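# Reseat the overhanging top reel flat on the stack

## Task

Take the reel at the top of the stack that sticks out past the edge and settle it centred on the stack again, lying flat with its label facing upward, then open the gripper so it is no longer held.

## Robot and tools

Robot: two arms, left_arm and right_arm, each with seven joints in this column order: waist, shoulder, upper arm roll, elbow, forearm roll, wrist pitch, wrist roll. Each ends in a two-finger parallel gripper.

Frame: all printed poses share one scene frame. Origin sits on the table surface midway between the arms; +z is up, +x reaches out across the table, and left_arm is mounted on the +y side. The arm names do not refer to image left or right. A gripper pose is end_effector_position (metres) plus end_effector_quat_wxyz. The fingers extend along the gripper's own +z and close along its y. The printed point lies between the pads when shut; fingertips extend about 19 mm past it when closed and 6 mm when fully open. Closing pushes the tips roughly 13 mm further out, so keep that clearance above surfaces. Printed hand positions can be inaccurate, worse at long reach.

Tool execute_actions: argument actions is a list holding zero or one item, plus optional pictures (true/false). An empty list sends nothing and returns the state with camera images. A motion item is {"rows": [...], "steps": n}: 1 to 15 rows, n at most 15 (default 15), each step 1/30 s; if there are fewer rows than steps, the final row repeats. An action needs at least 4 steps. A wait item is {"steps": n} with n up to 300; it returns once n steps have elapsed since the previous result, and your thinking time is counted inside that. A refused call moves nothing.

Row layout: one flat list of 18 numbers covering both arms, each in [-1, 1], even if one arm stays idle. First left_arm: its 7 joint values in column order, then gripper position, then gripper speed. Then the same nine for right_arm. The joint values are offsets, not poses: they are measured from the joint angles printed in the most recent result that listed them (before any such result, or for a second call within one reply, from where the arm stands when the action begins). Every row is counted from that same reference, not from the previous row. Scale: 1.0 equals 0.9985 rad for waist, shoulder, upper arm roll and elbow, and 0.8765 rad for forearm roll, wrist pitch and wrist roll. All zeros is not a hold-still; it drives the arm back to the reference angles. Joint ranges in rad, same order: waist ±69.115, shoulder ±2.250, upper arm roll ±69.115, elbow ±2.580, forearm roll ±69.115, wrist pitch ±2.100, wrist roll ±69.115. A target more than 0.013 rad outside a range gets refused; true ends may differ from these by up to 0.013 rad, and requests beyond the real end are clipped there, reported as "joint sent to its limit" (possibly about an earlier action). Absence of that line does not prove room remains.

Gripper numbers are absolute settings, not offsets. Position +1 is fully open (85 mm), 0 about 41 mm, about -0.8 pads touch, -1 squeezes until stopped. Speed -1 is about 20 mm/s, 0 about 85, +1 about 150. Grip force is fixed by the arm, roughly 190 to 235 N per pad. To leave a gripper unchanged, repeat its previous two numbers; a 0 is itself a command. For a gentle hold, open, then close to slightly below the object's width. Fingers that have stopped stay until the position changes by 0.01 or more, but they re-close on their own if the object yields, force drops, or it slips away. Release by commanding a gap wider than the object. position_measured_pct is about 50 minus 50 times the actual finger position (0 = fully open); a stop below about 90 short of the target means something is held or blocking; around 90 or above means pads met on nothing or something tiny.

Motion behaviour: joints are speed- and acceleration-limited and move in sync; a reversing command halts them together. Each step the command sent is kept within 0.304 rad (first four joints) or 0.266 rad (last three) of the measured angle, and is scaled back if it would place the gripper over 70 mm from where it is. Big moves can leave an arm short when the result arrives. The result is taken 4 steps before an action ends; those steps then run while you think. Between calls the arms keep heading to your last row until all have nearly stopped or a step is HELD; after that only a new action moves them further.

Result lines: the state line `left_arm: …` | `right_arm: …`; Joint positions (rad) and Joint velocities (rad/s), one block per arm; joint torques in the same order, with per-arm offset, scale and noise. "joint command not followed" means a clearance check altered or blocked joint targets on some steps; the rest of the row still ran. HELD marks steps where your row was partly or wholly not sent. MOTOR HOT appears from 60 °C; at 75 °C an OVER-TEMPERATURE FAULT lets that arm sag until it cools. Holding loads heats motors, even while idle.

Tool zoom_image: camera (cam_high, cam_low, cam_left_wrist, cam_right_wrist) and region [x0, y0, x1, y1] in pixels of that camera's latest full image, origin top-left, at most 504 by 504. All four cameras are 504x504; cam_low is wide-angle, the others narrower.

Tool finished_scene: argument scene, the number of the scene you are in. Irreversible; its result reports success and gives the next task if any. Replying without a tool call ends everything.

Avoid: knocking or placing anything off the table; arms striking or pressing each other; contact torque reaching the load limits (51.3 N m on the first four joints, 32.3 N m on the last three, held weight included), which freezes the arm for 10 s and drops the rest of the call; drops, slips, slams and heavy shoves. Occasional outside tugs on held parts or pushes on loose items can occur.

Each tool is called after "Emit:" as name(argument=value, ...), one argument or row to a line, values as JSON.

## Session

Emit:
execute_actions(
  actions=[],
)

Scene clock: 0.00 s of 4200.00 s.
left_arm: end_effector_position=(+0.3505, +0.7076, +0.3036) position_measured_pct=0.0 end_effector_quat_wxyz=(-0.128, +0.158, +0.944, +0.259) | right_arm: end_effector_position=(+0.0721, -0.1063, +0.3632) position_measured_pct=0.0 end_effector_quat_wxyz=(+0.090, -0.274, +0.931, -0.225)
Joint positions: left_arm=[-0.692  0.463  0.084  1.429 -0.659  1.245  1.036] | right_arm=[-1.764  0.07   0.086  1.714  0.182  1.809  0.305]
Joint velocities: left_arm=[-0.    -0.     0.     0.    -0.     0.001 -0.   ] | right_arm=[ 0.  0.  0. -0. -0.  0.  0.]
Joint torques (N m, as the joint torque sensors report them, + toward a larger angle): no reading
Motor temperatures (°C, as the motors report them): left_arm=[34 34 30 32 38 39 43] | right_arm=[31 34 30 32 39 45 45]

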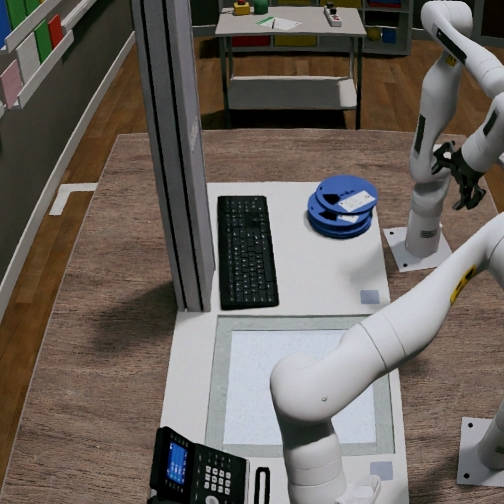

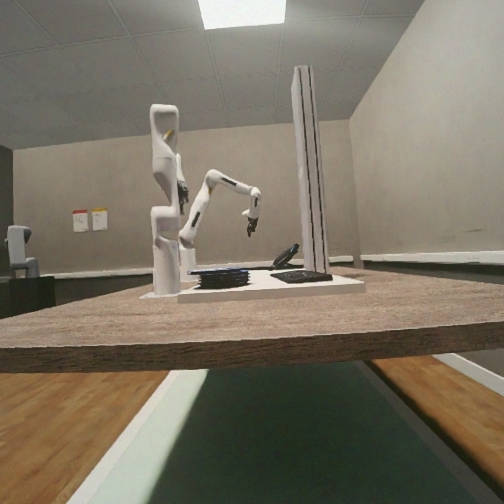

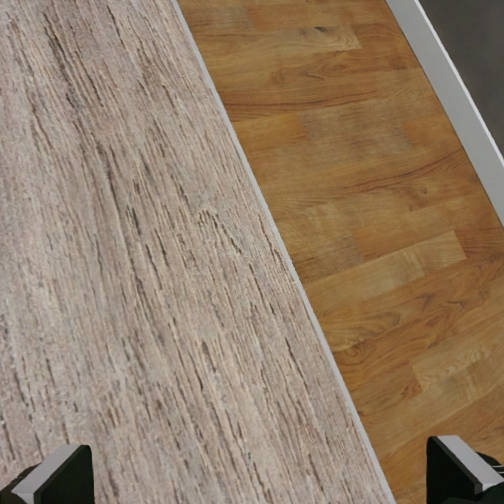

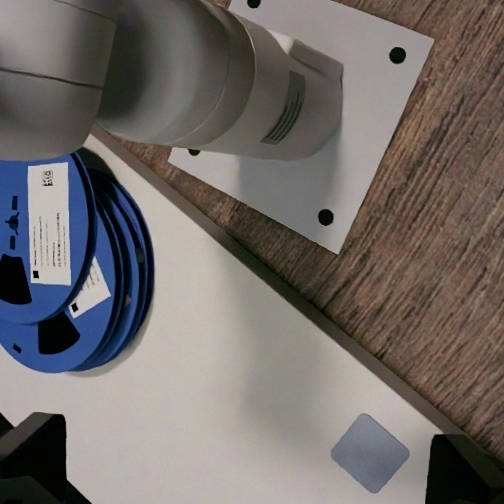

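Emit:
zoom_image(
  camera="cam_high",
  region=[280, 150, 460, 290],
)

Emit:
zoom_image(
  camera="cam_low",
  region=[140, 240, 300, 310],
)

Region (280, 150, 460, 290) of cam_high's 504x504 image, scaled by 2.800, with more detail than that image has.

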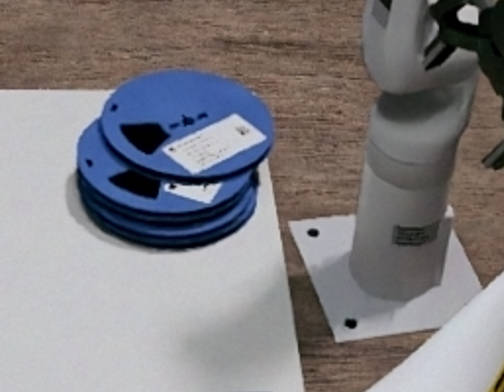

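Region (140, 240, 300, 310) of cam_low's 504x504 image, scaled by 3.150, with more detail than that image has; it fills the top 220 rows of this view, and the rest is white.

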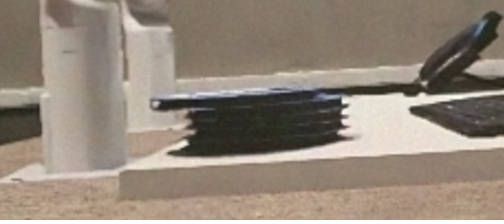

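Emit:
execute_actions(
  actions=[
    {"rows":[[0,0,0,0,0,0,0,1,0,1,-0.067,-0.033,0.124,-0.079,-0.26,0.034,1,0]],"steps":15},
  ],
)

Emit:
execute_actions(
  actions=[
    {"rows":[[0,0,0,0,0,0,0,1,0,1,-0.067,-0.033,0.124,-0.079,-0.26,0.034,1,0]],"steps":15},
  ],
)

Emit:
execute_actions(
  actions=[
    {"rows":[[0,0,0,0,0,0,0,1,0,1,-0.067,-0.033,0.124,-0.079,-0.26,0.034,1,0]],"steps":15},
  ],
)

Emit:
execute_actions(
  actions=[
    {"rows":[[0,0,0,0,0,0,0,1,0,1,-0.067,-0.033,0.124,-0.079,-0.26,0.034,1,0]],"steps":15},
  ],
)

Scene clock: 1.60 s of 4200.00 s.
left_arm: end_effector_position=(+0.3505, +0.7076, +0.3036) position_measured_pct=0.0 end_effector_quat_wxyz=(-0.128, +0.158, +0.944, +0.259) | right_arm: end_effector_position=(+0.1154, -0.1079, +0.3334) position_measured_pct=0.0 end_effector_quat_wxyz=(+0.038, -0.166, +0.971, -0.170)
Joint positions: left_arm=[-0.692  0.463  0.084  1.429 -0.659  1.245  1.036] | right_arm=[-1.468  0.021  0.061  1.806  0.13   1.64   0.327]
Joint velocities: left_arm=[ 0.001  0.    -0.001  0.     0.    -0.001  0.   ] | right_arm=[ 1.279 -0.116 -0.059  0.239 -0.135 -0.447  0.059]
Joint torques (N m, as the joint torque sensors report them, + toward a larger angle): left_arm=[  0.22 -18.89  -0.23  -9.2   -1.47   0.4    0.16] | right_arm=[ 1.69 -8.23 -0.85 -8.31  0.46  0.97  0.01]
Motor temperatures (°C, as the motors report them): left_arm=[34 34 30 32 38 39 43] | right_arm=[31 34 30 32 39 45 45]
Steps of this call (steps 1 to 37: nothing new was sent; steps 38 to 48: the first 11 steps of this action). Readings (joint positions | what the end effector reports):
38: left_arm=[-0.692 0.463 0.084 1.429 -0.659 1.245 1.036] | right_arm=[-1.762 0.070 0.086 1.715 0.181 1.808 0.305] | left_arm position_measured_pct=0.0 | right_arm position_measured_pct=0.0
39: left_arm=[-0.692 0.463 0.084 1.429 -0.659 1.245 1.036] | right_arm=[-1.755 0.068 0.085 1.717 0.180 1.804 0.305] | left_arm position_measured_pct=0.0 | right_arm position_measured_pct=0.0
41: left_arm=[-0.692 0.463 0.084 1.429 -0.659 1.245 1.036] | right_arm=[-1.724 0.062 0.081 1.728 0.174 1.784 0.308] | left_arm position_measured_pct=0.0 | right_arm position_measured_pct=0.0
45: left_arm=[-0.692 0.463 0.084 1.429 -0.659 1.245 1.036] | right_arm=[-1.597 0.037 0.069 1.774 0.148 1.699 0.319] | left_arm position_measured_pct=0.0 | right_arm position_measured_pct=0.0
48: the state above

Scene clock: 2.10 s of 4200.00 s.
left_arm: end_effector_position=(+0.3505, +0.7076, +0.3036) position_measured_pct=0.0 end_effector_quat_wxyz=(-0.128, +0.158, +0.944, +0.259) | right_arm: end_effector_position=(+0.2202, -0.1580, +0.3012) position_measured_pct=0.0 end_effector_quat_wxyz=(-0.011, +0.121, +0.989, -0.083)
Joint positions: left_arm=[-0.692  0.463  0.084  1.429 -0.659  1.245  1.036] | right_arm=[-0.821 -0.043  0.029  1.927  0.062  1.415  0.356]
Joint velocities: left_arm=[ 0.    -0.     0.001  0.    -0.001  0.001 -0.   ] | right_arm=[ 1.295 -0.089 -0.051  0.183 -0.104 -0.348  0.045]
Joint torques (N m, as the joint torque sensors report them, + toward a larger angle): left_arm=[  0.13 -18.89  -0.11  -9.33  -1.51   0.62   0.31] | right_arm=[ 0.88 -7.42 -0.59 -8.53  0.49  0.79  0.14]
Motor temperatures (°C, as the motors report them): left_arm=[34 34 30 32 38 39 43] | right_arm=[31 34 30 32 39 45 45]
Steps of this call (steps 1 to 4: the last 4 steps of your previous action; steps 5 to 15: the first 11 steps of this action, its rows measured from where the robot was after step 4). Readings (joint positions | what the end effector reports):
4: left_arm=[-0.692 0.463 0.084 1.429 -0.659 1.245 1.036] | right_arm=[-1.296 0.011 0.056 1.827 0.118 1.601 0.332] | left_arm position_measured_pct=0.0 | right_arm position_measured_pct=0.0
5: left_arm=[-0.692 0.463 0.084 1.429 -0.659 1.245 1.036] | right_arm=[-1.253 0.009 0.055 1.830 0.117 1.596 0.333] | left_arm position_measured_pct=0.0 | right_arm position_measured_pct=0.0
6: left_arm=[-0.692 0.463 0.084 1.429 -0.659 1.245 1.036] | right_arm=[-1.210 0.007 0.054 1.833 0.115 1.589 0.333] | left_arm position_measured_pct=0.0 | right_arm position_measured_pct=0.0
8: left_arm=[-0.692 0.463 0.084 1.429 -0.659 1.245 1.036] | right_arm=[-1.123 -0.001 0.051 1.846 0.108 1.566 0.336] | left_arm position_measured_pct=0.0 | right_arm position_measured_pct=0.0
12: left_arm=[-0.692 0.463 0.084 1.429 -0.659 1.245 1.036] | right_arm=[-0.950 -0.030 0.037 1.900 0.078 1.467 0.349] | left_arm position_measured_pct=0.0 | right_arm position_measured_pct=0.0
15: the state above

Scene clock: 2.60 s of 4200.00 s.
left_arm: end_effector_position=(+0.3505, +0.7076, +0.3036) position_measured_pct=0.0 end_effector_quat_wxyz=(-0.128, +0.158, +0.944, +0.259) | right_arm: end_effector_position=(+0.2939, -0.2621, +0.2791) position_measured_pct=0.0 end_effector_quat_wxyz=(-0.001, +0.411, +0.912, +0.001)
Joint positions: left_arm=[-0.692  0.463  0.084  1.429 -0.659  1.245  1.036] | right_arm=[-0.174 -0.103 -0.002  2.042 -0.003  1.203  0.384]
Joint velocities: left_arm=[ 0.     0.002  0.    -0.    -0.    -0.     0.   ] | right_arm=[ 1.293 -0.094 -0.055  0.199 -0.112 -0.375  0.049]
Joint torques (N m, as the joint torque sensors report them, + toward a larger angle): left_arm=[ -0.08 -18.75  -0.61  -9.54  -1.66   0.69   0.29] | right_arm=[ 0.54 -5.76  0.32 -8.57 -0.05  0.18  0.06]
Motor temperatures (°C, as the motors report them): left_arm=[34 34 30 32 38 39 43] | right_arm=[31 34 30 32 39 45 45]
Steps of this call (steps 1 to 4: the last 4 steps of your previous action; steps 5 to 15: the first 11 steps of this action, its rows measured from where the robot was after step 4). Readings (joint positions | what the end effector reports):
4: left_arm=[-0.692 0.463 0.084 1.429 -0.659 1.245 1.036] | right_arm=[-0.648 -0.051 0.025 1.943 0.053 1.386 0.360] | left_arm position_measured_pct=0.0 | right_arm position_measured_pct=0.0
5: left_arm=[-0.692 0.463 0.084 1.429 -0.659 1.245 1.036] | right_arm=[-0.605 -0.052 0.024 1.945 0.052 1.383 0.360] | left_arm position_measured_pct=0.0 | right_arm position_measured_pct=0.0
6: left_arm=[-0.692 0.463 0.084 1.429 -0.659 1.245 1.036] | right_arm=[-0.562 -0.054 0.024 1.947 0.051 1.378 0.361] | left_arm position_measured_pct=0.0 | right_arm position_measured_pct=0.0
8: left_arm=[-0.692 0.463 0.084 1.429 -0.659 1.245 1.036] | right_arm=[-0.477 -0.061 0.021 1.959 0.045 1.357 0.364] | left_arm position_measured_pct=0.0 | right_arm position_measured_pct=0.0
12: left_arm=[-0.692 0.463 0.084 1.429 -0.659 1.245 1.036] | right_arm=[-0.304 -0.090 0.007 2.012 0.015 1.259 0.377] | left_arm position_measured_pct=0.0 | right_arm position_measured_pct=0.0
15: the state above

Scene clock: 3.10 s of 4200.00 s.
left_arm: end_effector_position=(+0.3505, +0.7076, +0.3036) position_measured_pct=0.0 end_effector_quat_wxyz=(-0.128, +0.158, +0.944, +0.259) | right_arm: end_effector_position=(+0.3058, -0.4014, +0.2643) position_measured_pct=0.0 end_effector_quat_wxyz=(+0.061, +0.665, +0.742, +0.059)
Joint positions: left_arm=[-0.692  0.463  0.084  1.429 -0.659  1.245  1.036] | right_arm=[ 0.467 -0.165 -0.033  2.157 -0.068  0.989  0.412]
Joint velocities: left_arm=[ 0.    -0.     0.001 -0.    -0.001  0.001 -0.   ] | right_arm=[ 1.265 -0.094 -0.052  0.195 -0.11  -0.368  0.048]
Joint torques (N m, as the joint torque sensors report them, + toward a larger angle): left_arm=[ -0.12 -18.68  -0.26  -9.37  -1.57   0.57   0.04] | right_arm=[ 1.42 -5.2  -0.44 -9.31 -0.26 -0.04 -0.03]
Motor temperatures (°C, as the motors report them): left_arm=[34 34 30 32 38 39 43] | right_arm=[31 34 30 32 39 45 45]
Steps of this call (steps 1 to 4: the last 4 steps of your previous action; steps 5 to 15: the first 11 steps of this action, its rows measured from where the robot was after step 4). Readings (joint positions | what the end effector reports):
4: left_arm=[-0.692 0.463 0.084 1.429 -0.659 1.245 1.036] | right_arm=[-0.004 -0.112 -0.006 2.058 -0.012 1.173 0.388] | left_arm position_measured_pct=0.0 | right_arm position_measured_pct=0.0
5: left_arm=[-0.692 0.463 0.084 1.429 -0.659 1.245 1.036] | right_arm=[0.038 -0.113 -0.007 2.060 -0.013 1.169 0.388] | left_arm position_measured_pct=0.0 | right_arm position_measured_pct=0.0
6: left_arm=[-0.692 0.463 0.084 1.429 -0.659 1.245 1.036] | right_arm=[0.081 -0.115 -0.007 2.063 -0.014 1.164 0.389] | left_arm position_measured_pct=0.0 | right_arm position_measured_pct=0.0
8: left_arm=[-0.692 0.463 0.084 1.429 -0.659 1.245 1.036] | right_arm=[0.166 -0.123 -0.010 2.075 -0.020 1.142 0.392] | left_arm position_measured_pct=0.0 | right_arm position_measured_pct=0.0
12: left_arm=[-0.692 0.463 0.084 1.429 -0.659 1.245 1.036] | right_arm=[0.339 -0.151 -0.024 2.128 -0.051 1.044 0.405] | left_arm position_measured_pct=0.0 | right_arm position_measured_pct=0.0
15: the state above

Emit:
execute_actions(
  actions=[
    {"rows":[[0,0,0,0,0,0,0,1,0,0.381,0.06,0.033,-0.118,0.078,0.249,-0.032,1,0]],"steps":15},
  ],
)

Emit:
execute_actions(
  actions=[
    {"steps":15},
  ],
  pictures=true,
)

Scene clock: 3.60 s of 4200.00 s.
left_arm: end_effector_position=(+0.3505, +0.7076, +0.3036) position_measured_pct=0.0 end_effector_quat_wxyz=(-0.128, +0.158, +0.944, +0.259) | right_arm: end_effector_position=(+0.2301, -0.4983, +0.2796) position_measured_pct=0.0 end_effector_quat_wxyz=(+0.004, +0.802, +0.597, +0.001)
Joint positions: left_arm=[-0.692  0.463  0.084  1.429 -0.659  1.245  1.036] | right_arm=[ 0.839 -0.109  0.     2.045 -0.001  1.198  0.385]
Joint velocities: left_arm=[-0.     0.     0.     0.     0.001  0.     0.   ] | right_arm=[ 0.085  0.043  0.05  -0.147  0.094  0.289 -0.038]
Joint torques (N m, as the joint torque sensors report them, + toward a larger angle): left_arm=[ -0.03 -19.05  -0.23  -9.49  -1.52   0.36   0.22] | right_arm=[-0.73 -6.88 -1.33 -7.79 -0.56  0.42 -0.43]
Motor temperatures (°C, as the motors report them): left_arm=[34 34 30 32 38 39 43] | right_arm=[31 34 30 32 39 45 45]
Steps of this call (steps 1 to 4: the last 4 steps of your previous action; steps 5 to 15: the first 11 steps of this action). Readings (joint positions | what the end effector reports):
5: left_arm=[-0.692 0.463 0.084 1.429 -0.659 1.245 1.036] | right_arm=[0.672 -0.173 -0.037 2.175 -0.077 0.957 0.416] | left_arm position_measured_pct=0.0 | right_arm position_measured_pct=0.0
6: left_arm=[-0.692 0.463 0.084 1.429 -0.659 1.245 1.036] | right_arm=[0.706 -0.172 -0.037 2.174 -0.077 0.959 0.416] | left_arm position_measured_pct=0.0 | right_arm position_measured_pct=0.0
8: left_arm=[-0.692 0.463 0.084 1.429 -0.659 1.245 1.036] | right_arm=[0.759 -0.163 -0.033 2.160 -0.070 0.985 0.413] | left_arm position_measured_pct=0.0 | right_arm position_measured_pct=0.0
12: left_arm=[-0.692 0.463 0.084 1.429 -0.659 1.245 1.036] | right_arm=[0.818 -0.124 -0.012 2.082 -0.025 1.127 0.394] | left_arm position_measured_pct=0.0 | right_arm position_measured_pct=0.0
15: the state above

Scene clock: 4.10 s of 4200.00 s.
left_arm: end_effector_position=(+0.3505, +0.7076, +0.3036) position_measured_pct=0.0 end_effector_quat_wxyz=(-0.128, +0.158, +0.944, +0.259) | right_arm: end_effector_position=(+0.2280, -0.4999, +0.2801) position_measured_pct=0.0 end_effector_quat_wxyz=(-0.000, +0.805, +0.594, -0.000)
Joint positions: left_arm=[-0.692  0.463  0.084  1.429 -0.659  1.245  1.036] | right_arm=[ 0.848 -0.105  0.     2.04   0.001  1.207  0.384]
Joint velocities: left_arm=[ 0.     0.001 -0.     0.     0.002 -0.001  0.   ] | right_arm=[ 0.002  0.    -0.    -0.001  0.001  0.    -0.   ]
Joint torques (N m, as the joint torque sensors report them, + toward a larger angle): left_arm=[ -0.02 -19.22   0.2   -9.3   -1.74   0.32   0.23] | right_arm=[ 1.42 -6.27 -0.49 -8.7   0.19  0.37  0.13]
Motor temperatures (°C, as the motors report them): left_arm=[34 34 30 32 38 39 43] | right_arm=[31 34 30 32 39 45 45]
Kept back: nothing.
Steps of this call (steps 1 to 4: the last 4 steps of your previous action; steps 5 to 15: the robot went on to your last target). Readings (joint positions | what the end effector reports):
1: left_arm=[-0.692 0.463 0.084 1.429 -0.659 1.245 1.036] | right_arm=[0.841 -0.109 0.001 2.042 0.001 1.204 0.384] | left_arm position_measured_pct=0.0 | right_arm position_measured_pct=0.0
2: left_arm=[-0.692 0.463 0.084 1.429 -0.659 1.245 1.036] | right_arm=[0.842 -0.108 0.001 2.041 0.001 1.206 0.384] | left_arm position_measured_pct=0.0 | right_arm position_measured_pct=0.0
4: left_arm=[-0.692 0.463 0.084 1.429 -0.659 1.245 1.036] | right_arm=[0.845 -0.107 0.000 2.040 0.001 1.207 0.384] | left_arm position_measured_pct=0.0 | right_arm position_measured_pct=0.0
8: left_arm=[-0.692 0.463 0.084 1.429 -0.659 1.245 1.036] | right_arm=[0.847 -0.105 0.000 2.040 0.001 1.207 0.384] | left_arm position_measured_pct=0.0 | right_arm position_measured_pct=0.0
15: the state above
All arms were judged still, so your last target was given up. Only a new action makes them travel on or press farther. Fingers that are still opening or closing keep moving.

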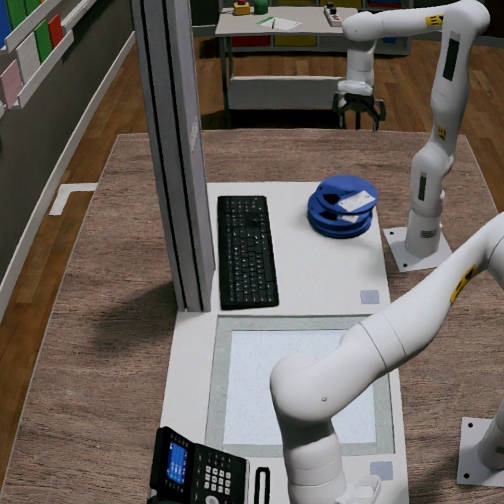

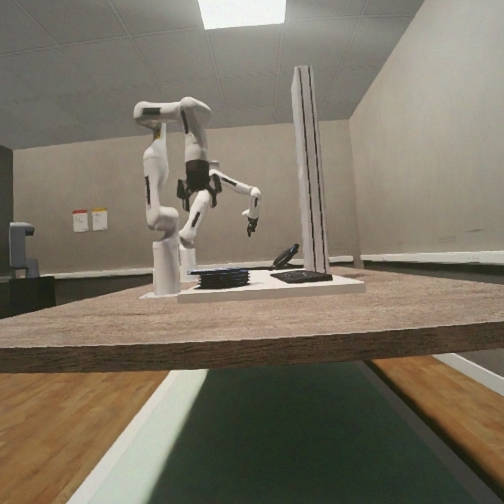

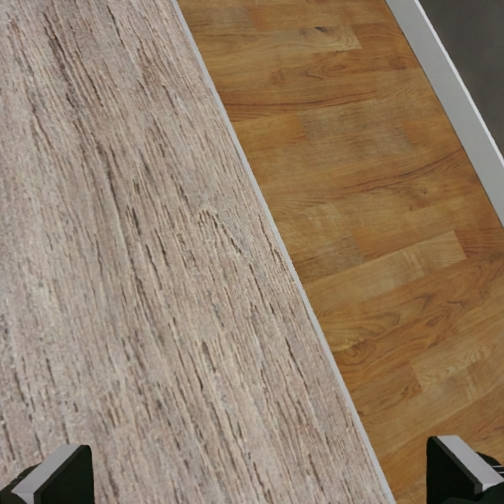

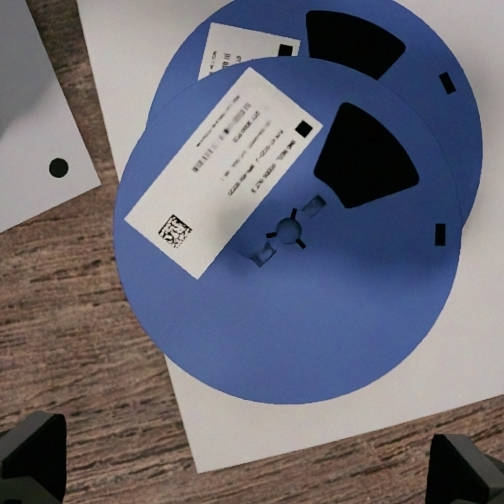

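Emit:
execute_actions(
  actions=[
    {"rows":[[0,0,0,0,0,0,0,1,0,0.2286,0.2876,0,0.254,-0.001,-0.617,-0.036,1,0]],"steps":15},
  ],
)

Emit:
execute_actions(
  actions=[
    {"steps":18},
  ],
  pictures=true,
)

Scene clock: 4.83 s of 4200.00 s.
left_arm: end_effector_position=(+0.3505, +0.7076, +0.3036) position_measured_pct=0.0 end_effector_quat_wxyz=(-0.128, +0.158, +0.944, +0.259) | right_arm: end_effector_position=(+0.1853, -0.5126, +0.1816) position_measured_pct=0.0 end_effector_quat_wxyz=(-0.064, +0.854, +0.516, -0.012)
Joint positions: left_arm=[-0.692  0.463  0.084  1.429 -0.659  1.245  1.036] | right_arm=[1.009 0.099 0.    2.218 0.    0.956 0.362]
Joint velocities: left_arm=[ 0.     0.001 -0.    -0.    -0.001  0.    -0.001] | right_arm=[ 0.412  0.531  0.006  0.522  0.    -1.202 -0.065]
Joint torques (N m, as the joint torque sensors report them, + toward a larger angle): left_arm=[ -0.03 -18.5   -0.2   -9.49  -1.8    0.76   0.29] | right_arm=[  0.41 -10.5   -0.45  -6.88  -0.07   0.31   0.35]
Motor temperatures (°C, as the motors report them): left_arm=[34 34 30 32 38 39 43] | right_arm=[31 34 30 32 39 45 45]
Steps of this call (steps 1 to 11: nothing new was sent; steps 12 to 22: the first 11 steps of this action). Readings (joint positions | what the end effector reports):
12: left_arm=[-0.692 0.463 0.084 1.429 -0.659 1.245 1.036] | right_arm=[0.849 -0.103 0.000 2.040 0.000 1.206 0.384] | left_arm position_measured_pct=0.0 | right_arm position_measured_pct=0.0
13: left_arm=[-0.692 0.463 0.084 1.429 -0.659 1.245 1.036] | right_arm=[0.855 -0.096 -0.000 2.045 0.000 1.202 0.383] | left_arm position_measured_pct=0.0 | right_arm position_measured_pct=0.0
15: left_arm=[-0.692 0.463 0.084 1.429 -0.659 1.245 1.036] | right_arm=[0.880 -0.066 -0.001 2.068 -0.000 1.177 0.381] | left_arm position_measured_pct=0.0 | right_arm position_measured_pct=0.0
19: left_arm=[-0.692 0.463 0.084 1.429 -0.659 1.245 1.036] | right_arm=[0.957 0.032 -0.000 2.155 0.000 1.071 0.370] | left_arm position_measured_pct=0.0 | right_arm position_measured_pct=0.0
22: the state above

Scene clock: 5.43 s of 4200.00 s.
left_arm: end_effector_position=(+0.3505, +0.7076, +0.3036) position_measured_pct=0.0 end_effector_quat_wxyz=(-0.128, +0.158, +0.944, +0.259) | right_arm: end_effector_position=(+0.1963, -0.5519, +0.1402) position_measured_pct=0.0 end_effector_quat_wxyz=(+0.000, +0.875, +0.484, +0.000)
Joint positions: left_arm=[-0.692  0.463  0.084  1.429 -0.659  1.245  1.036] | right_arm=[ 1.076  0.182  0.     2.293 -0.     0.666  0.352]
Joint velocities: left_arm=[-0.    -0.002  0.001  0.     0.001 -0.    -0.   ] | right_arm=[ 0.002  0.001  0.    -0.002 -0.    -0.    -0.   ]
Joint torques (N m, as the joint torque sensors report them, + toward a larger angle): left_arm=[  0.26 -19.09  -0.27  -9.54  -1.54   0.61   0.17] | right_arm=[ 0.62 -9.72  0.01 -5.65  0.01  0.22  0.14]
Motor temperatures (°C, as the motors report them): left_arm=[34 34 30 32 38 39 43] | right_arm=[31 34 30 32 39 45 45]
Kept back: nothing.
Steps of this call (steps 1 to 4: the last 4 steps of your previous action; steps 5 to 18: the robot went on to your last target). Readings (joint positions | what the end effector reports):
1: left_arm=[-0.692 0.463 0.084 1.429 -0.659 1.245 1.036] | right_arm=[1.022 0.115 0.000 2.234 0.000 0.916 0.360] | left_arm position_measured_pct=0.0 | right_arm position_measured_pct=0.0
2: left_arm=[-0.692 0.463 0.084 1.429 -0.659 1.245 1.036] | right_arm=[1.033 0.128 0.001 2.247 0.000 0.875 0.358] | left_arm position_measured_pct=0.0 | right_arm position_measured_pct=0.0
4: left_arm=[-0.692 0.463 0.084 1.429 -0.659 1.245 1.036] | right_arm=[1.051 0.151 0.000 2.268 -0.000 0.794 0.356] | left_arm position_measured_pct=0.0 | right_arm position_measured_pct=0.0
8: left_arm=[-0.692 0.463 0.084 1.429 -0.659 1.245 1.036] | right_arm=[1.071 0.176 0.001 2.291 -0.000 0.678 0.353] | left_arm position_measured_pct=0.0 | right_arm position_measured_pct=0.0
18: the state above

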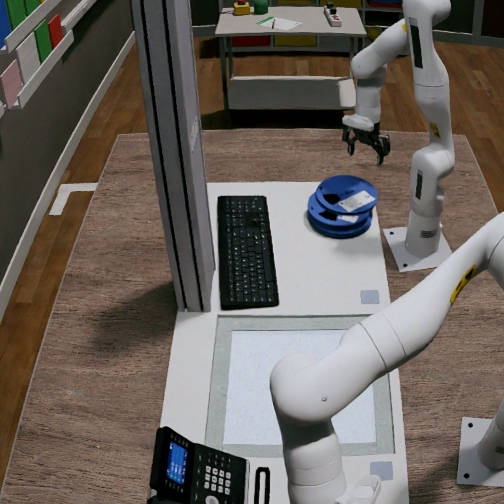

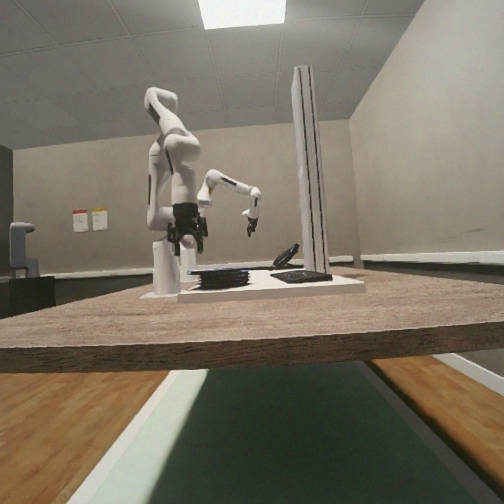

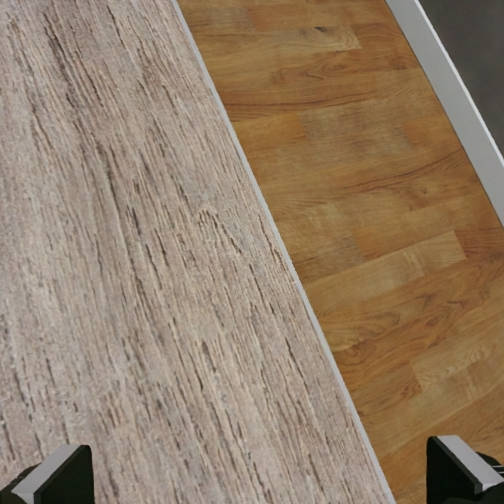

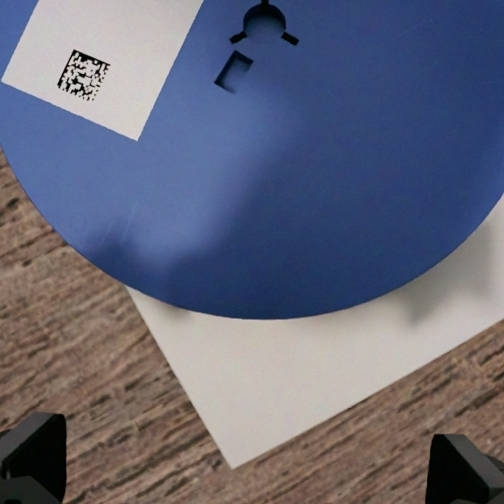

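Emit:
execute_actions(
  actions=[
    {"rows":[[0,0,0,0,0,0,0,1,0,0,0.1703,0,0.0866,0,-0.292,0,1,0]],"steps":15},
  ],
)

Emit:
execute_actions(
  actions=[
    {"steps":12},
  ],
  pictures=true,
)

Emit:
zoom_image(
  camera="cam_low",
  region=[150, 240, 270, 310],
)

Scene clock: 6.47 s of 4200.00 s.
left_arm: end_effector_position=(+0.3505, +0.7076, +0.3036) position_measured_pct=0.0 end_effector_quat_wxyz=(-0.128, +0.158, +0.944, +0.259) | right_arm: end_effector_position=(+0.1970, -0.5527, +0.0830) position_measured_pct=0.0 end_effector_quat_wxyz=(+0.002, +0.875, +0.484, +0.000)
Joint positions: left_arm=[-0.692  0.463  0.084  1.429 -0.659  1.245  1.036] | right_arm=[ 1.076  0.343  0.     2.377 -0.     0.417  0.352]
Joint velocities: left_arm=[-0.     0.001  0.001 -0.001 -0.001 -0.     0.   ] | right_arm=[ 0.     0.089 -0.     0.069 -0.001 -0.208  0.   ]
Joint torques (N m, as the joint torque sensors report them, + toward a larger angle): left_arm=[ -0.06 -18.67  -0.19  -9.29  -1.58   0.56   0.29] | right_arm=[  0.85 -12.67  -0.35  -4.47   0.27   0.23   0.14]
Motor temperatures (°C, as the motors report them): left_arm=[34 34 30 32 38 39 43] | right_arm=[31 34 30 32 39 45 45]
Steps of this call (steps 1 to 15: the robot went on to your last target; steps 16 to 20: nothing new was sent; steps 21 to 31: the first 11 steps of this action). Readings (joint positions | what the end effector reports):
21: left_arm=[-0.692 0.463 0.084 1.429 -0.659 1.245 1.036] | right_arm=[1.076 0.184 0.000 2.294 -0.000 0.665 0.352] | left_arm position_measured_pct=0.0 | right_arm position_measured_pct=0.0
22: left_arm=[-0.692 0.463 0.084 1.429 -0.659 1.245 1.036] | right_arm=[1.076 0.191 0.000 2.296 -0.000 0.657 0.352] | left_arm position_measured_pct=0.0 | right_arm position_measured_pct=0.0
24: left_arm=[-0.692 0.463 0.084 1.429 -0.659 1.245 1.036] | right_arm=[1.076 0.221 0.000 2.310 -0.000 0.617 0.352] | left_arm position_measured_pct=0.0 | right_arm position_measured_pct=0.0
28: left_arm=[-0.692 0.463 0.084 1.429 -0.659 1.245 1.036] | right_arm=[1.076 0.313 0.000 2.359 -0.000 0.473 0.352] | left_arm position_measured_pct=0.0 | right_arm position_measured_pct=0.0
31: the state above

Scene clock: 6.87 s of 4200.00 s.
left_arm: end_effector_position=(+0.3505, +0.7076, +0.3036) position_measured_pct=0.0 end_effector_quat_wxyz=(-0.128, +0.158, +0.944, +0.259) | right_arm: end_effector_position=(+0.1961, -0.5517, +0.0802) position_measured_pct=0.0 end_effector_quat_wxyz=(-0.000, +0.875, +0.484, +0.000)
Joint positions: left_arm=[-0.692  0.463  0.084  1.429 -0.659  1.245  1.036] | right_arm=[ 1.076  0.352  0.     2.38  -0.     0.41   0.352]
Joint velocities: left_arm=[-0.    -0.001  0.     0.     0.001  0.    -0.001] | right_arm=[-0.001  0.003  0.    -0.001  0.    -0.    -0.   ]
Joint torques (N m, as the joint torque sensors report them, + toward a larger angle): left_arm=[ -0.18 -18.98  -0.39  -9.66  -1.68   0.58   0.1 ] | right_arm=[  1.04 -10.89  -0.13  -3.62   0.07   0.28   0.07]
Motor temperatures (°C, as the motors report them): left_arm=[34 34 30 32 38 39 43] | right_arm=[31 34 30 32 39 45 45]
Kept back: nothing.
Steps of this call (steps 1 to 4: the last 4 steps of your previous action; steps 5 to 12: the robot went on to your last target). Readings (joint positions | what the end effector reports):
1: left_arm=[-0.692 0.463 0.084 1.429 -0.659 1.245 1.036] | right_arm=[1.076 0.344 0.000 2.378 -0.000 0.413 0.352] | left_arm position_measured_pct=0.0 | right_arm position_measured_pct=0.0
2: left_arm=[-0.692 0.463 0.084 1.429 -0.659 1.245 1.036] | right_arm=[1.076 0.346 0.000 2.379 -0.000 0.412 0.352] | left_arm position_measured_pct=0.0 | right_arm position_measured_pct=0.0
4: left_arm=[-0.692 0.463 0.084 1.429 -0.659 1.245 1.036] | right_arm=[1.076 0.349 0.000 2.379 -0.000 0.411 0.352] | left_arm position_measured_pct=0.0 | right_arm position_measured_pct=0.0
8: left_arm=[-0.692 0.463 0.084 1.429 -0.659 1.245 1.036] | right_arm=[1.076 0.351 0.000 2.380 -0.000 0.410 0.352] | left_arm position_measured_pct=0.0 | right_arm position_measured_pct=0.0
12: the state above

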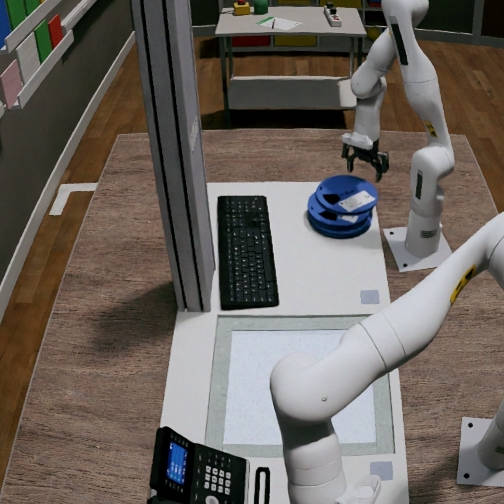

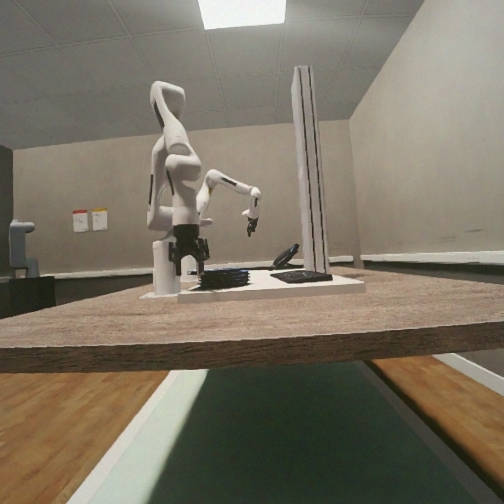

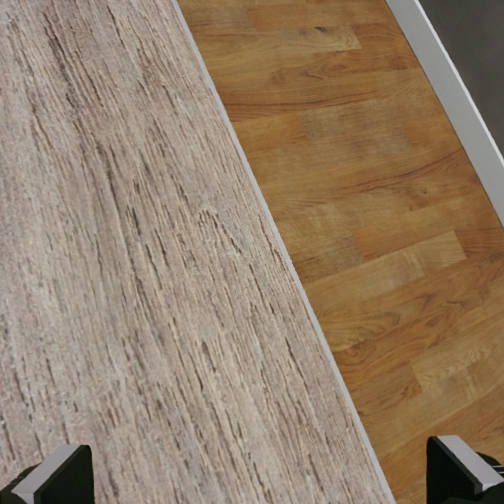

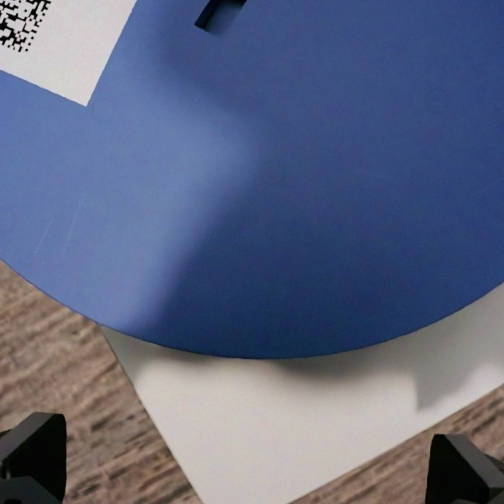

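Region (150, 240, 270, 310) of cam_low's 504x504 image, scaled by 4.200, with more detail than that image has; it fills the top 294 rows of this view, and the rest is white.

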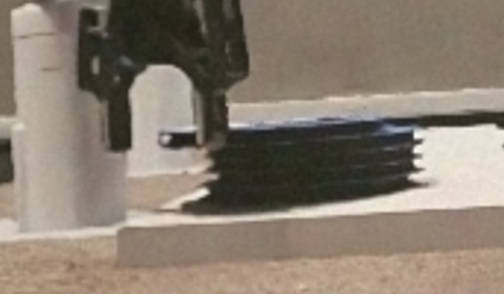

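Emit:
execute_actions(
  actions=[
    {"rows":[[0,0,0,0,0,0,0,1,0,-0.022,-0.0033,0,0.007,0,-0.0044,-0.025,1,0],[0,0,0,0,0,0,0,1,0,-0.022,-0.0033,0,0.007,0,-0.0044,-0.025,1,0],[0,0,0,0,0,0,0,1,0,-0.045,-0.0066,0,0.014,0,-0.009,-0.051,1,0],[0,0,0,0,0,0,0,1,0,-0.045,-0.0066,0,0.014,0,-0.009,-0.051,1,0],[0,0,0,0,0,0,0,1,0,-0.067,-0.01,0,0.021,0,-0.013,-0.076,1,0],[0,0,0,0,0,0,0,1,0,-0.067,-0.01,0,0.021,0,-0.013,-0.076,1,0],[0,0,0,0,0,0,0,1,0,-0.078,-0.0115,0,0.025,0,-0.0155,-0.089,1,0],[0,0,0,0,0,0,0,1,0,-0.078,-0.0115,0,0.025,0,-0.0155,-0.089,1,0],[0,0,0,0,0,0,0,1,0,-0.0896,-0.0132,0,0.0283,0,-0.0177,-0.1019,1,0]],"steps":15},
  ],
)

Emit:
execute_actions(
  actions=[
    {"steps":8},
  ],
  pictures=true,
)

Scene clock: 7.43 s of 4200.00 s.
left_arm: end_effector_position=(+0.3505, +0.7076, +0.3036) position_measured_pct=0.0 end_effector_quat_wxyz=(-0.128, +0.158, +0.944, +0.259) | right_arm: end_effector_position=(+0.2081, -0.5331, +0.0802) position_measured_pct=0.0 end_effector_quat_wxyz=(-0.000, +0.875, +0.484, +0.000)
Joint positions: left_arm=[-0.692  0.463  0.084  1.429 -0.659  1.245  1.036] | right_arm=[ 0.997  0.34  -0.     2.405 -0.     0.397  0.272]
Joint velocities: left_arm=[-0.001  0.     0.001  0.     0.002  0.001 -0.001] | right_arm=[-0.13  -0.018 -0.006  0.048 -0.003 -0.027 -0.16 ]
Joint torques (N m, as the joint torque sensors report them, + toward a larger angle): left_arm=[  0.2  -18.56  -0.04  -9.42  -1.66   0.59   0.26] | right_arm=[ 1.1  -9.84  0.08 -3.88  0.44 -0.42 -0.07]
Motor temperatures (°C, as the motors report them): left_arm=[34 34 30 32 38 39 43] | right_arm=[31 34 30 32 39 45 45]
Steps of this call (steps 1 to 6: the robot went on to your last target; steps 7 to 17: the first 11 steps of this action). Readings (joint positions | what the end effector reports):
7: left_arm=[-0.692 0.463 0.084 1.429 -0.659 1.245 1.036] | right_arm=[1.074 0.352 0.000 2.380 -0.000 0.410 0.352] | left_arm position_measured_pct=0.0 | right_arm position_measured_pct=0.0
8: left_arm=[-0.692 0.463 0.084 1.429 -0.659 1.245 1.036] | right_arm=[1.067 0.351 0.001 2.381 -0.000 0.409 0.347] | left_arm position_measured_pct=0.0 | right_arm position_measured_pct=0.0
10: left_arm=[-0.692 0.463 0.084 1.429 -0.659 1.245 1.036] | right_arm=[1.052 0.348 0.001 2.386 -0.000 0.407 0.332] | left_arm position_measured_pct=0.0 | right_arm position_measured_pct=0.0
14: left_arm=[-0.692 0.463 0.084 1.429 -0.659 1.245 1.036] | right_arm=[1.016 0.343 0.000 2.398 -0.000 0.400 0.294] | left_arm position_measured_pct=0.0 | right_arm position_measured_pct=0.0
17: the state above

Scene clock: 7.70 s of 4200.00 s.
left_arm: end_effector_position=(+0.3505, +0.7076, +0.3036) position_measured_pct=0.0 end_effector_quat_wxyz=(-0.128, +0.158, +0.944, +0.259) | right_arm: end_effector_position=(+0.2094, -0.5310, +0.0802) position_measured_pct=0.0 end_effector_quat_wxyz=(+0.000, +0.875, +0.484, +0.000)
Joint positions: left_arm=[-0.692  0.463  0.084  1.429 -0.659  1.245  1.036] | right_arm=[ 0.987  0.339  0.     2.408 -0.     0.395  0.263]
Joint velocities: left_arm=[ 0.     0.    -0.     0.001 -0.    -0.001 -0.001] | right_arm=[-0.008 -0.003  0.     0.    -0.    -0.001 -0.001]
Joint torques (N m, as the joint torque sensors report them, + toward a larger angle): left_arm=[ -0.17 -18.88  -0.32  -9.45  -1.56   0.38   0.26] | right_arm=[  0.88 -10.4   -0.03  -3.56   0.31   0.27   0.47]
Motor temperatures (°C, as the motors report them): left_arm=[34 34 30 32 38 39 43] | right_arm=[31 34 30 32 39 45 45]
Kept back: nothing.
Steps of this call (steps 1 to 4: the last 4 steps of your previous action; steps 5 to 8: the robot went on to your last target). Readings (joint positions | what the end effector reports):
1: left_arm=[-0.692 0.463 0.084 1.429 -0.659 1.245 1.036] | right_arm=[0.993 0.340 -0.000 2.406 -0.000 0.396 0.268] | left_arm position_measured_pct=0.0 | right_arm position_measured_pct=0.0
2: left_arm=[-0.692 0.463 0.084 1.429 -0.659 1.245 1.036] | right_arm=[0.992 0.339 -0.000 2.407 -0.000 0.395 0.266] | left_arm position_measured_pct=0.0 | right_arm position_measured_pct=0.0
4: left_arm=[-0.692 0.463 0.084 1.429 -0.659 1.245 1.036] | right_arm=[0.989 0.339 0.000 2.408 -0.000 0.395 0.264] | left_arm position_measured_pct=0.0 | right_arm position_measured_pct=0.0
8: the state above

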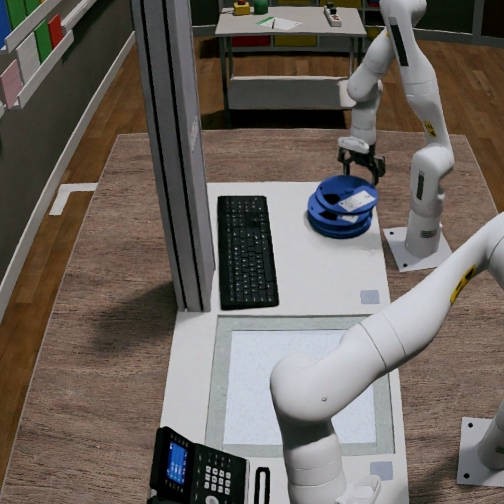

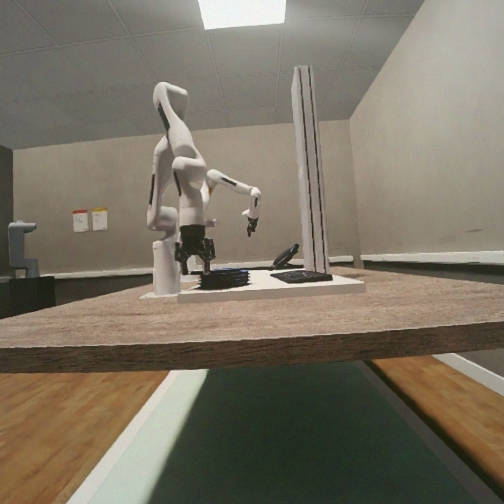

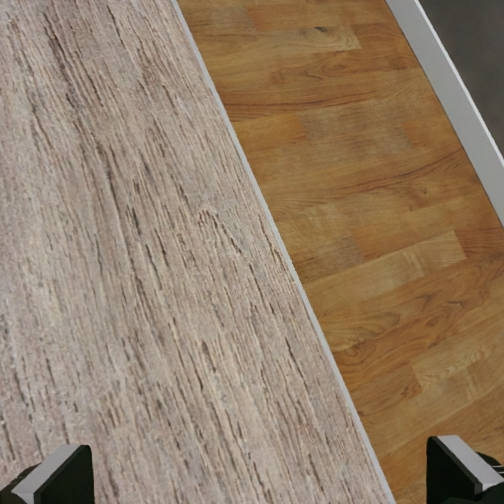

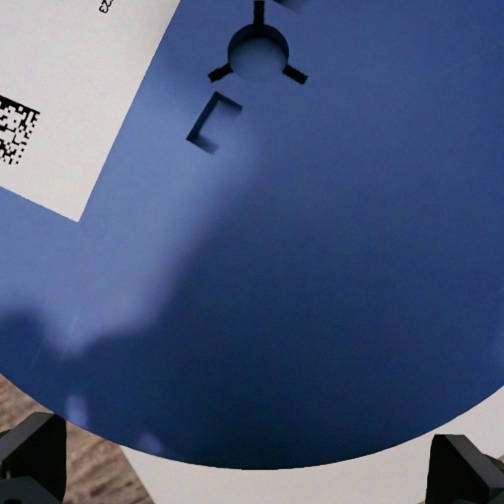

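Emit:
execute_actions(
  actions=[
    {"rows":[[0,0,0,0,0,0,0,1,0,-0.0046,-0.0005,0,0.0011,0,-0.0007,-0.0053,1,0],[0,0,0,0,0,0,0,1,0,-0.0092,-0.001,0,0.0021,0,-0.0014,-0.0105,1,0],[0,0,0,0,0,0,0,1,0,-0.0138,-0.0015,0,0.0032,0,-0.002,-0.0158,1,0],[0,0,0,0,0,0,0,1,0,-0.0184,-0.002,0,0.0043,0,-0.0027,-0.021,1,0],[0,0,0,0,0,0,0,1,0,-0.024,-0.0026,0,0.0056,0,-0.0035,-0.0276,1,0],[0,0,0,0,0,0,0,1,0,-0.031,-0.0033,0,0.0072,0,-0.0046,-0.0355,1,0],[0,0,0,0,0,0,0,1,0,-0.039,-0.0041,0,0.009,0,-0.0057,-0.0446,1,0],[0,0,0,0,0,0,0,1,0,-0.0484,-0.0051,0,0.0112,0,-0.0071,-0.055,1,0],[0,0,0,0,0,0,0,1,0,-0.0577,-0.0061,0,0.0133,0,-0.0085,-0.0657,1,0],[0,0,0,0,0,0,0,1,0,-0.0669,-0.0071,0,0.0154,0,-0.0098,-0.0762,1,0],[0,0,0,0,0,0,0,1,0,-0.0761,-0.0081,0,0.0176,0,-0.0112,-0.0867,1,0],[0,0,0,0,0,0,0,1,0,-0.0865,-0.0092,0,0.02,0,-0.0127,-0.0985,1,0],[0,0,0,0,0,0,0,1,0,-0.0969,-0.0102,0,0.0223,0,-0.0142,-0.11,1,0],[0,0,0,0,0,0,0,1,0,-0.106,-0.0112,0,0.0245,0,-0.0155,-0.121,1,0],[0,0,0,0,0,0,0,1,0,-0.1155,-0.0122,0,0.0266,0,-0.0169,-0.1313,1,0]],"steps":15},
  ],
)

Emit:
execute_actions(
  actions=[
    {"steps":14},
  ],
  pictures=true,
)

Emit:
zoom_image(
  camera="cam_high",
  region=[290, 150, 410, 250],
)

Scene clock: 8.37 s of 4200.00 s.
left_arm: end_effector_position=(+0.3505, +0.7076, +0.3036) position_measured_pct=0.0 end_effector_quat_wxyz=(-0.128, +0.158, +0.944, +0.259) | right_arm: end_effector_position=(+0.2170, -0.5200, +0.0803) position_measured_pct=0.0 end_effector_quat_wxyz=(+0.000, +0.875, +0.485, +0.000)
Joint positions: left_arm=[-0.692  0.463  0.084  1.429 -0.659  1.245  1.036] | right_arm=[ 0.936  0.333  0.     2.419 -0.     0.388  0.214]
Joint velocities: left_arm=[ 0.    -0.    -0.001 -0.001 -0.    -0.    -0.   ] | right_arm=[-0.244 -0.026 -0.001  0.054 -0.001 -0.034 -0.249]
Joint torques (N m, as the joint torque sensors report them, + toward a larger angle): left_arm=[  0.09 -18.6    0.25  -9.36  -1.79   0.7    0.43] | right_arm=[ 0.59 -9.77 -0.15 -3.28  0.08  0.25  0.36]
Motor temperatures (°C, as the motors report them): left_arm=[34 34 30 32 38 39 43] | right_arm=[31 34 30 32 39 45 45]
Steps of this call (steps 1 to 9: the robot went on to your last target; steps 10 to 20: the first 11 steps of this action). Readings (joint positions | what the end effector reports):
10: left_arm=[-0.692 0.463 0.084 1.429 -0.659 1.245 1.036] | right_arm=[0.985 0.338 0.000 2.408 -0.000 0.395 0.263] | left_arm position_measured_pct=0.0 | right_arm position_measured_pct=0.0
11: left_arm=[-0.692 0.463 0.084 1.429 -0.659 1.245 1.036] | right_arm=[0.984 0.338 0.000 2.408 -0.000 0.395 0.261] | left_arm position_measured_pct=0.0 | right_arm position_measured_pct=0.0
13: left_arm=[-0.692 0.463 0.084 1.429 -0.659 1.245 1.036] | right_arm=[0.977 0.338 0.000 2.410 -0.000 0.394 0.255] | left_arm position_measured_pct=0.0 | right_arm position_measured_pct=0.0
17: left_arm=[-0.692 0.463 0.084 1.429 -0.659 1.245 1.036] | right_arm=[0.958 0.336 0.001 2.414 -0.000 0.391 0.236] | left_arm position_measured_pct=0.0 | right_arm position_measured_pct=0.0
20: the state above

Scene clock: 8.83 s of 4200.00 s.
left_arm: end_effector_position=(+0.3505, +0.7076, +0.3036) position_measured_pct=0.0 end_effector_quat_wxyz=(-0.128, +0.158, +0.944, +0.259) | right_arm: end_effector_position=(+0.2253, -0.5058, +0.0802) position_measured_pct=0.0 end_effector_quat_wxyz=(+0.000, +0.875, +0.484, +0.000)
Joint positions: left_arm=[-0.692  0.463  0.084  1.429 -0.659  1.245  1.036] | right_arm=[ 0.873  0.327  0.     2.434 -0.     0.38   0.148]
Joint velocities: left_arm=[-0.    -0.     0.    -0.     0.     0.001 -0.001] | right_arm=[-0.009 -0.     0.     0.001 -0.    -0.001 -0.002]
Joint torques (N m, as the joint torque sensors report them, + toward a larger angle): left_arm=[  0.29 -18.88   0.2   -9.36  -1.6    0.56   0.21] | right_arm=[ 0.19 -9.49 -0.21 -3.24 -0.05  0.08  0.38]
Motor temperatures (°C, as the motors report them): left_arm=[34 34 30 32 38 39 43] | right_arm=[31 34 30 32 39 45 45]
Kept back: nothing.
Steps of this call (steps 1 to 4: the last 4 steps of your previous action; steps 5 to 14: the robot went on to your last target). Readings (joint positions | what the end effector reports):
1: left_arm=[-0.692 0.463 0.084 1.429 -0.659 1.245 1.036] | right_arm=[0.928 0.332 0.000 2.421 -0.000 0.387 0.205] | left_arm position_measured_pct=0.0 | right_arm position_measured_pct=0.0
2: left_arm=[-0.692 0.463 0.084 1.429 -0.659 1.245 1.036] | right_arm=[0.919 0.331 0.000 2.423 -0.000 0.386 0.196] | left_arm position_measured_pct=0.0 | right_arm position_measured_pct=0.0
4: left_arm=[-0.692 0.463 0.084 1.429 -0.659 1.245 1.036] | right_arm=[0.900 0.329 0.000 2.428 -0.000 0.384 0.177] | left_arm position_measured_pct=0.0 | right_arm position_measured_pct=0.0
8: left_arm=[-0.692 0.463 0.084 1.429 -0.659 1.245 1.036] | right_arm=[0.878 0.327 -0.000 2.433 -0.000 0.381 0.151] | left_arm position_measured_pct=0.0 | right_arm position_measured_pct=0.0
14: the state above

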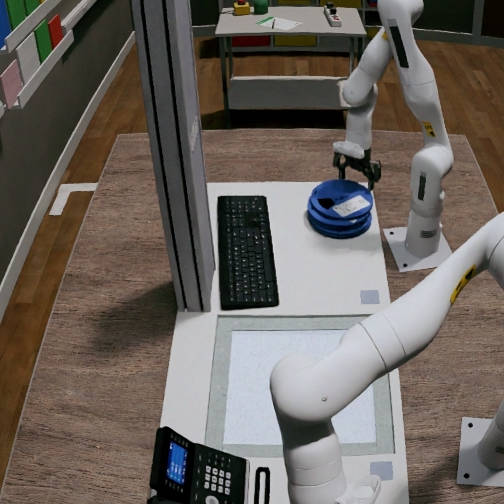

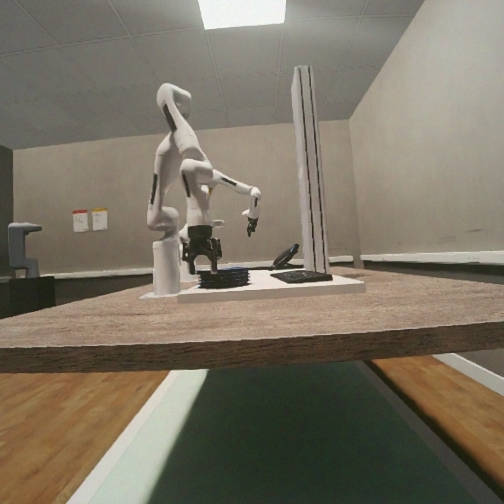

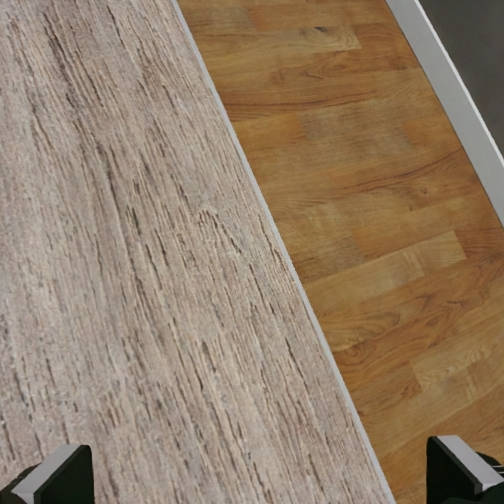

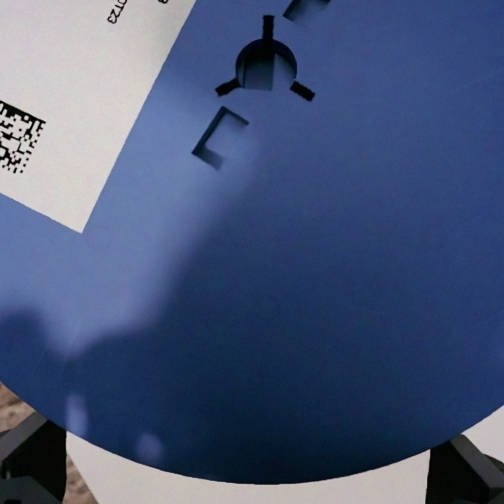

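Region (290, 150, 410, 250) of cam_high's 504x504 image, scaled by 4.200, with more detail than that image has.

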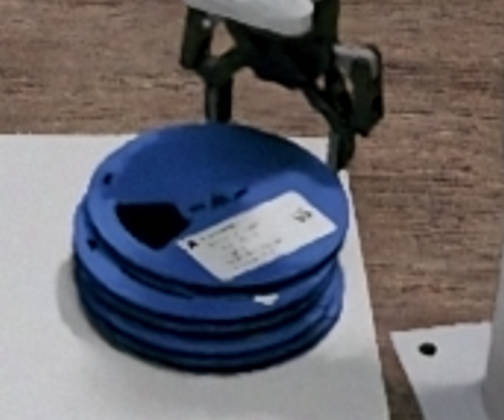

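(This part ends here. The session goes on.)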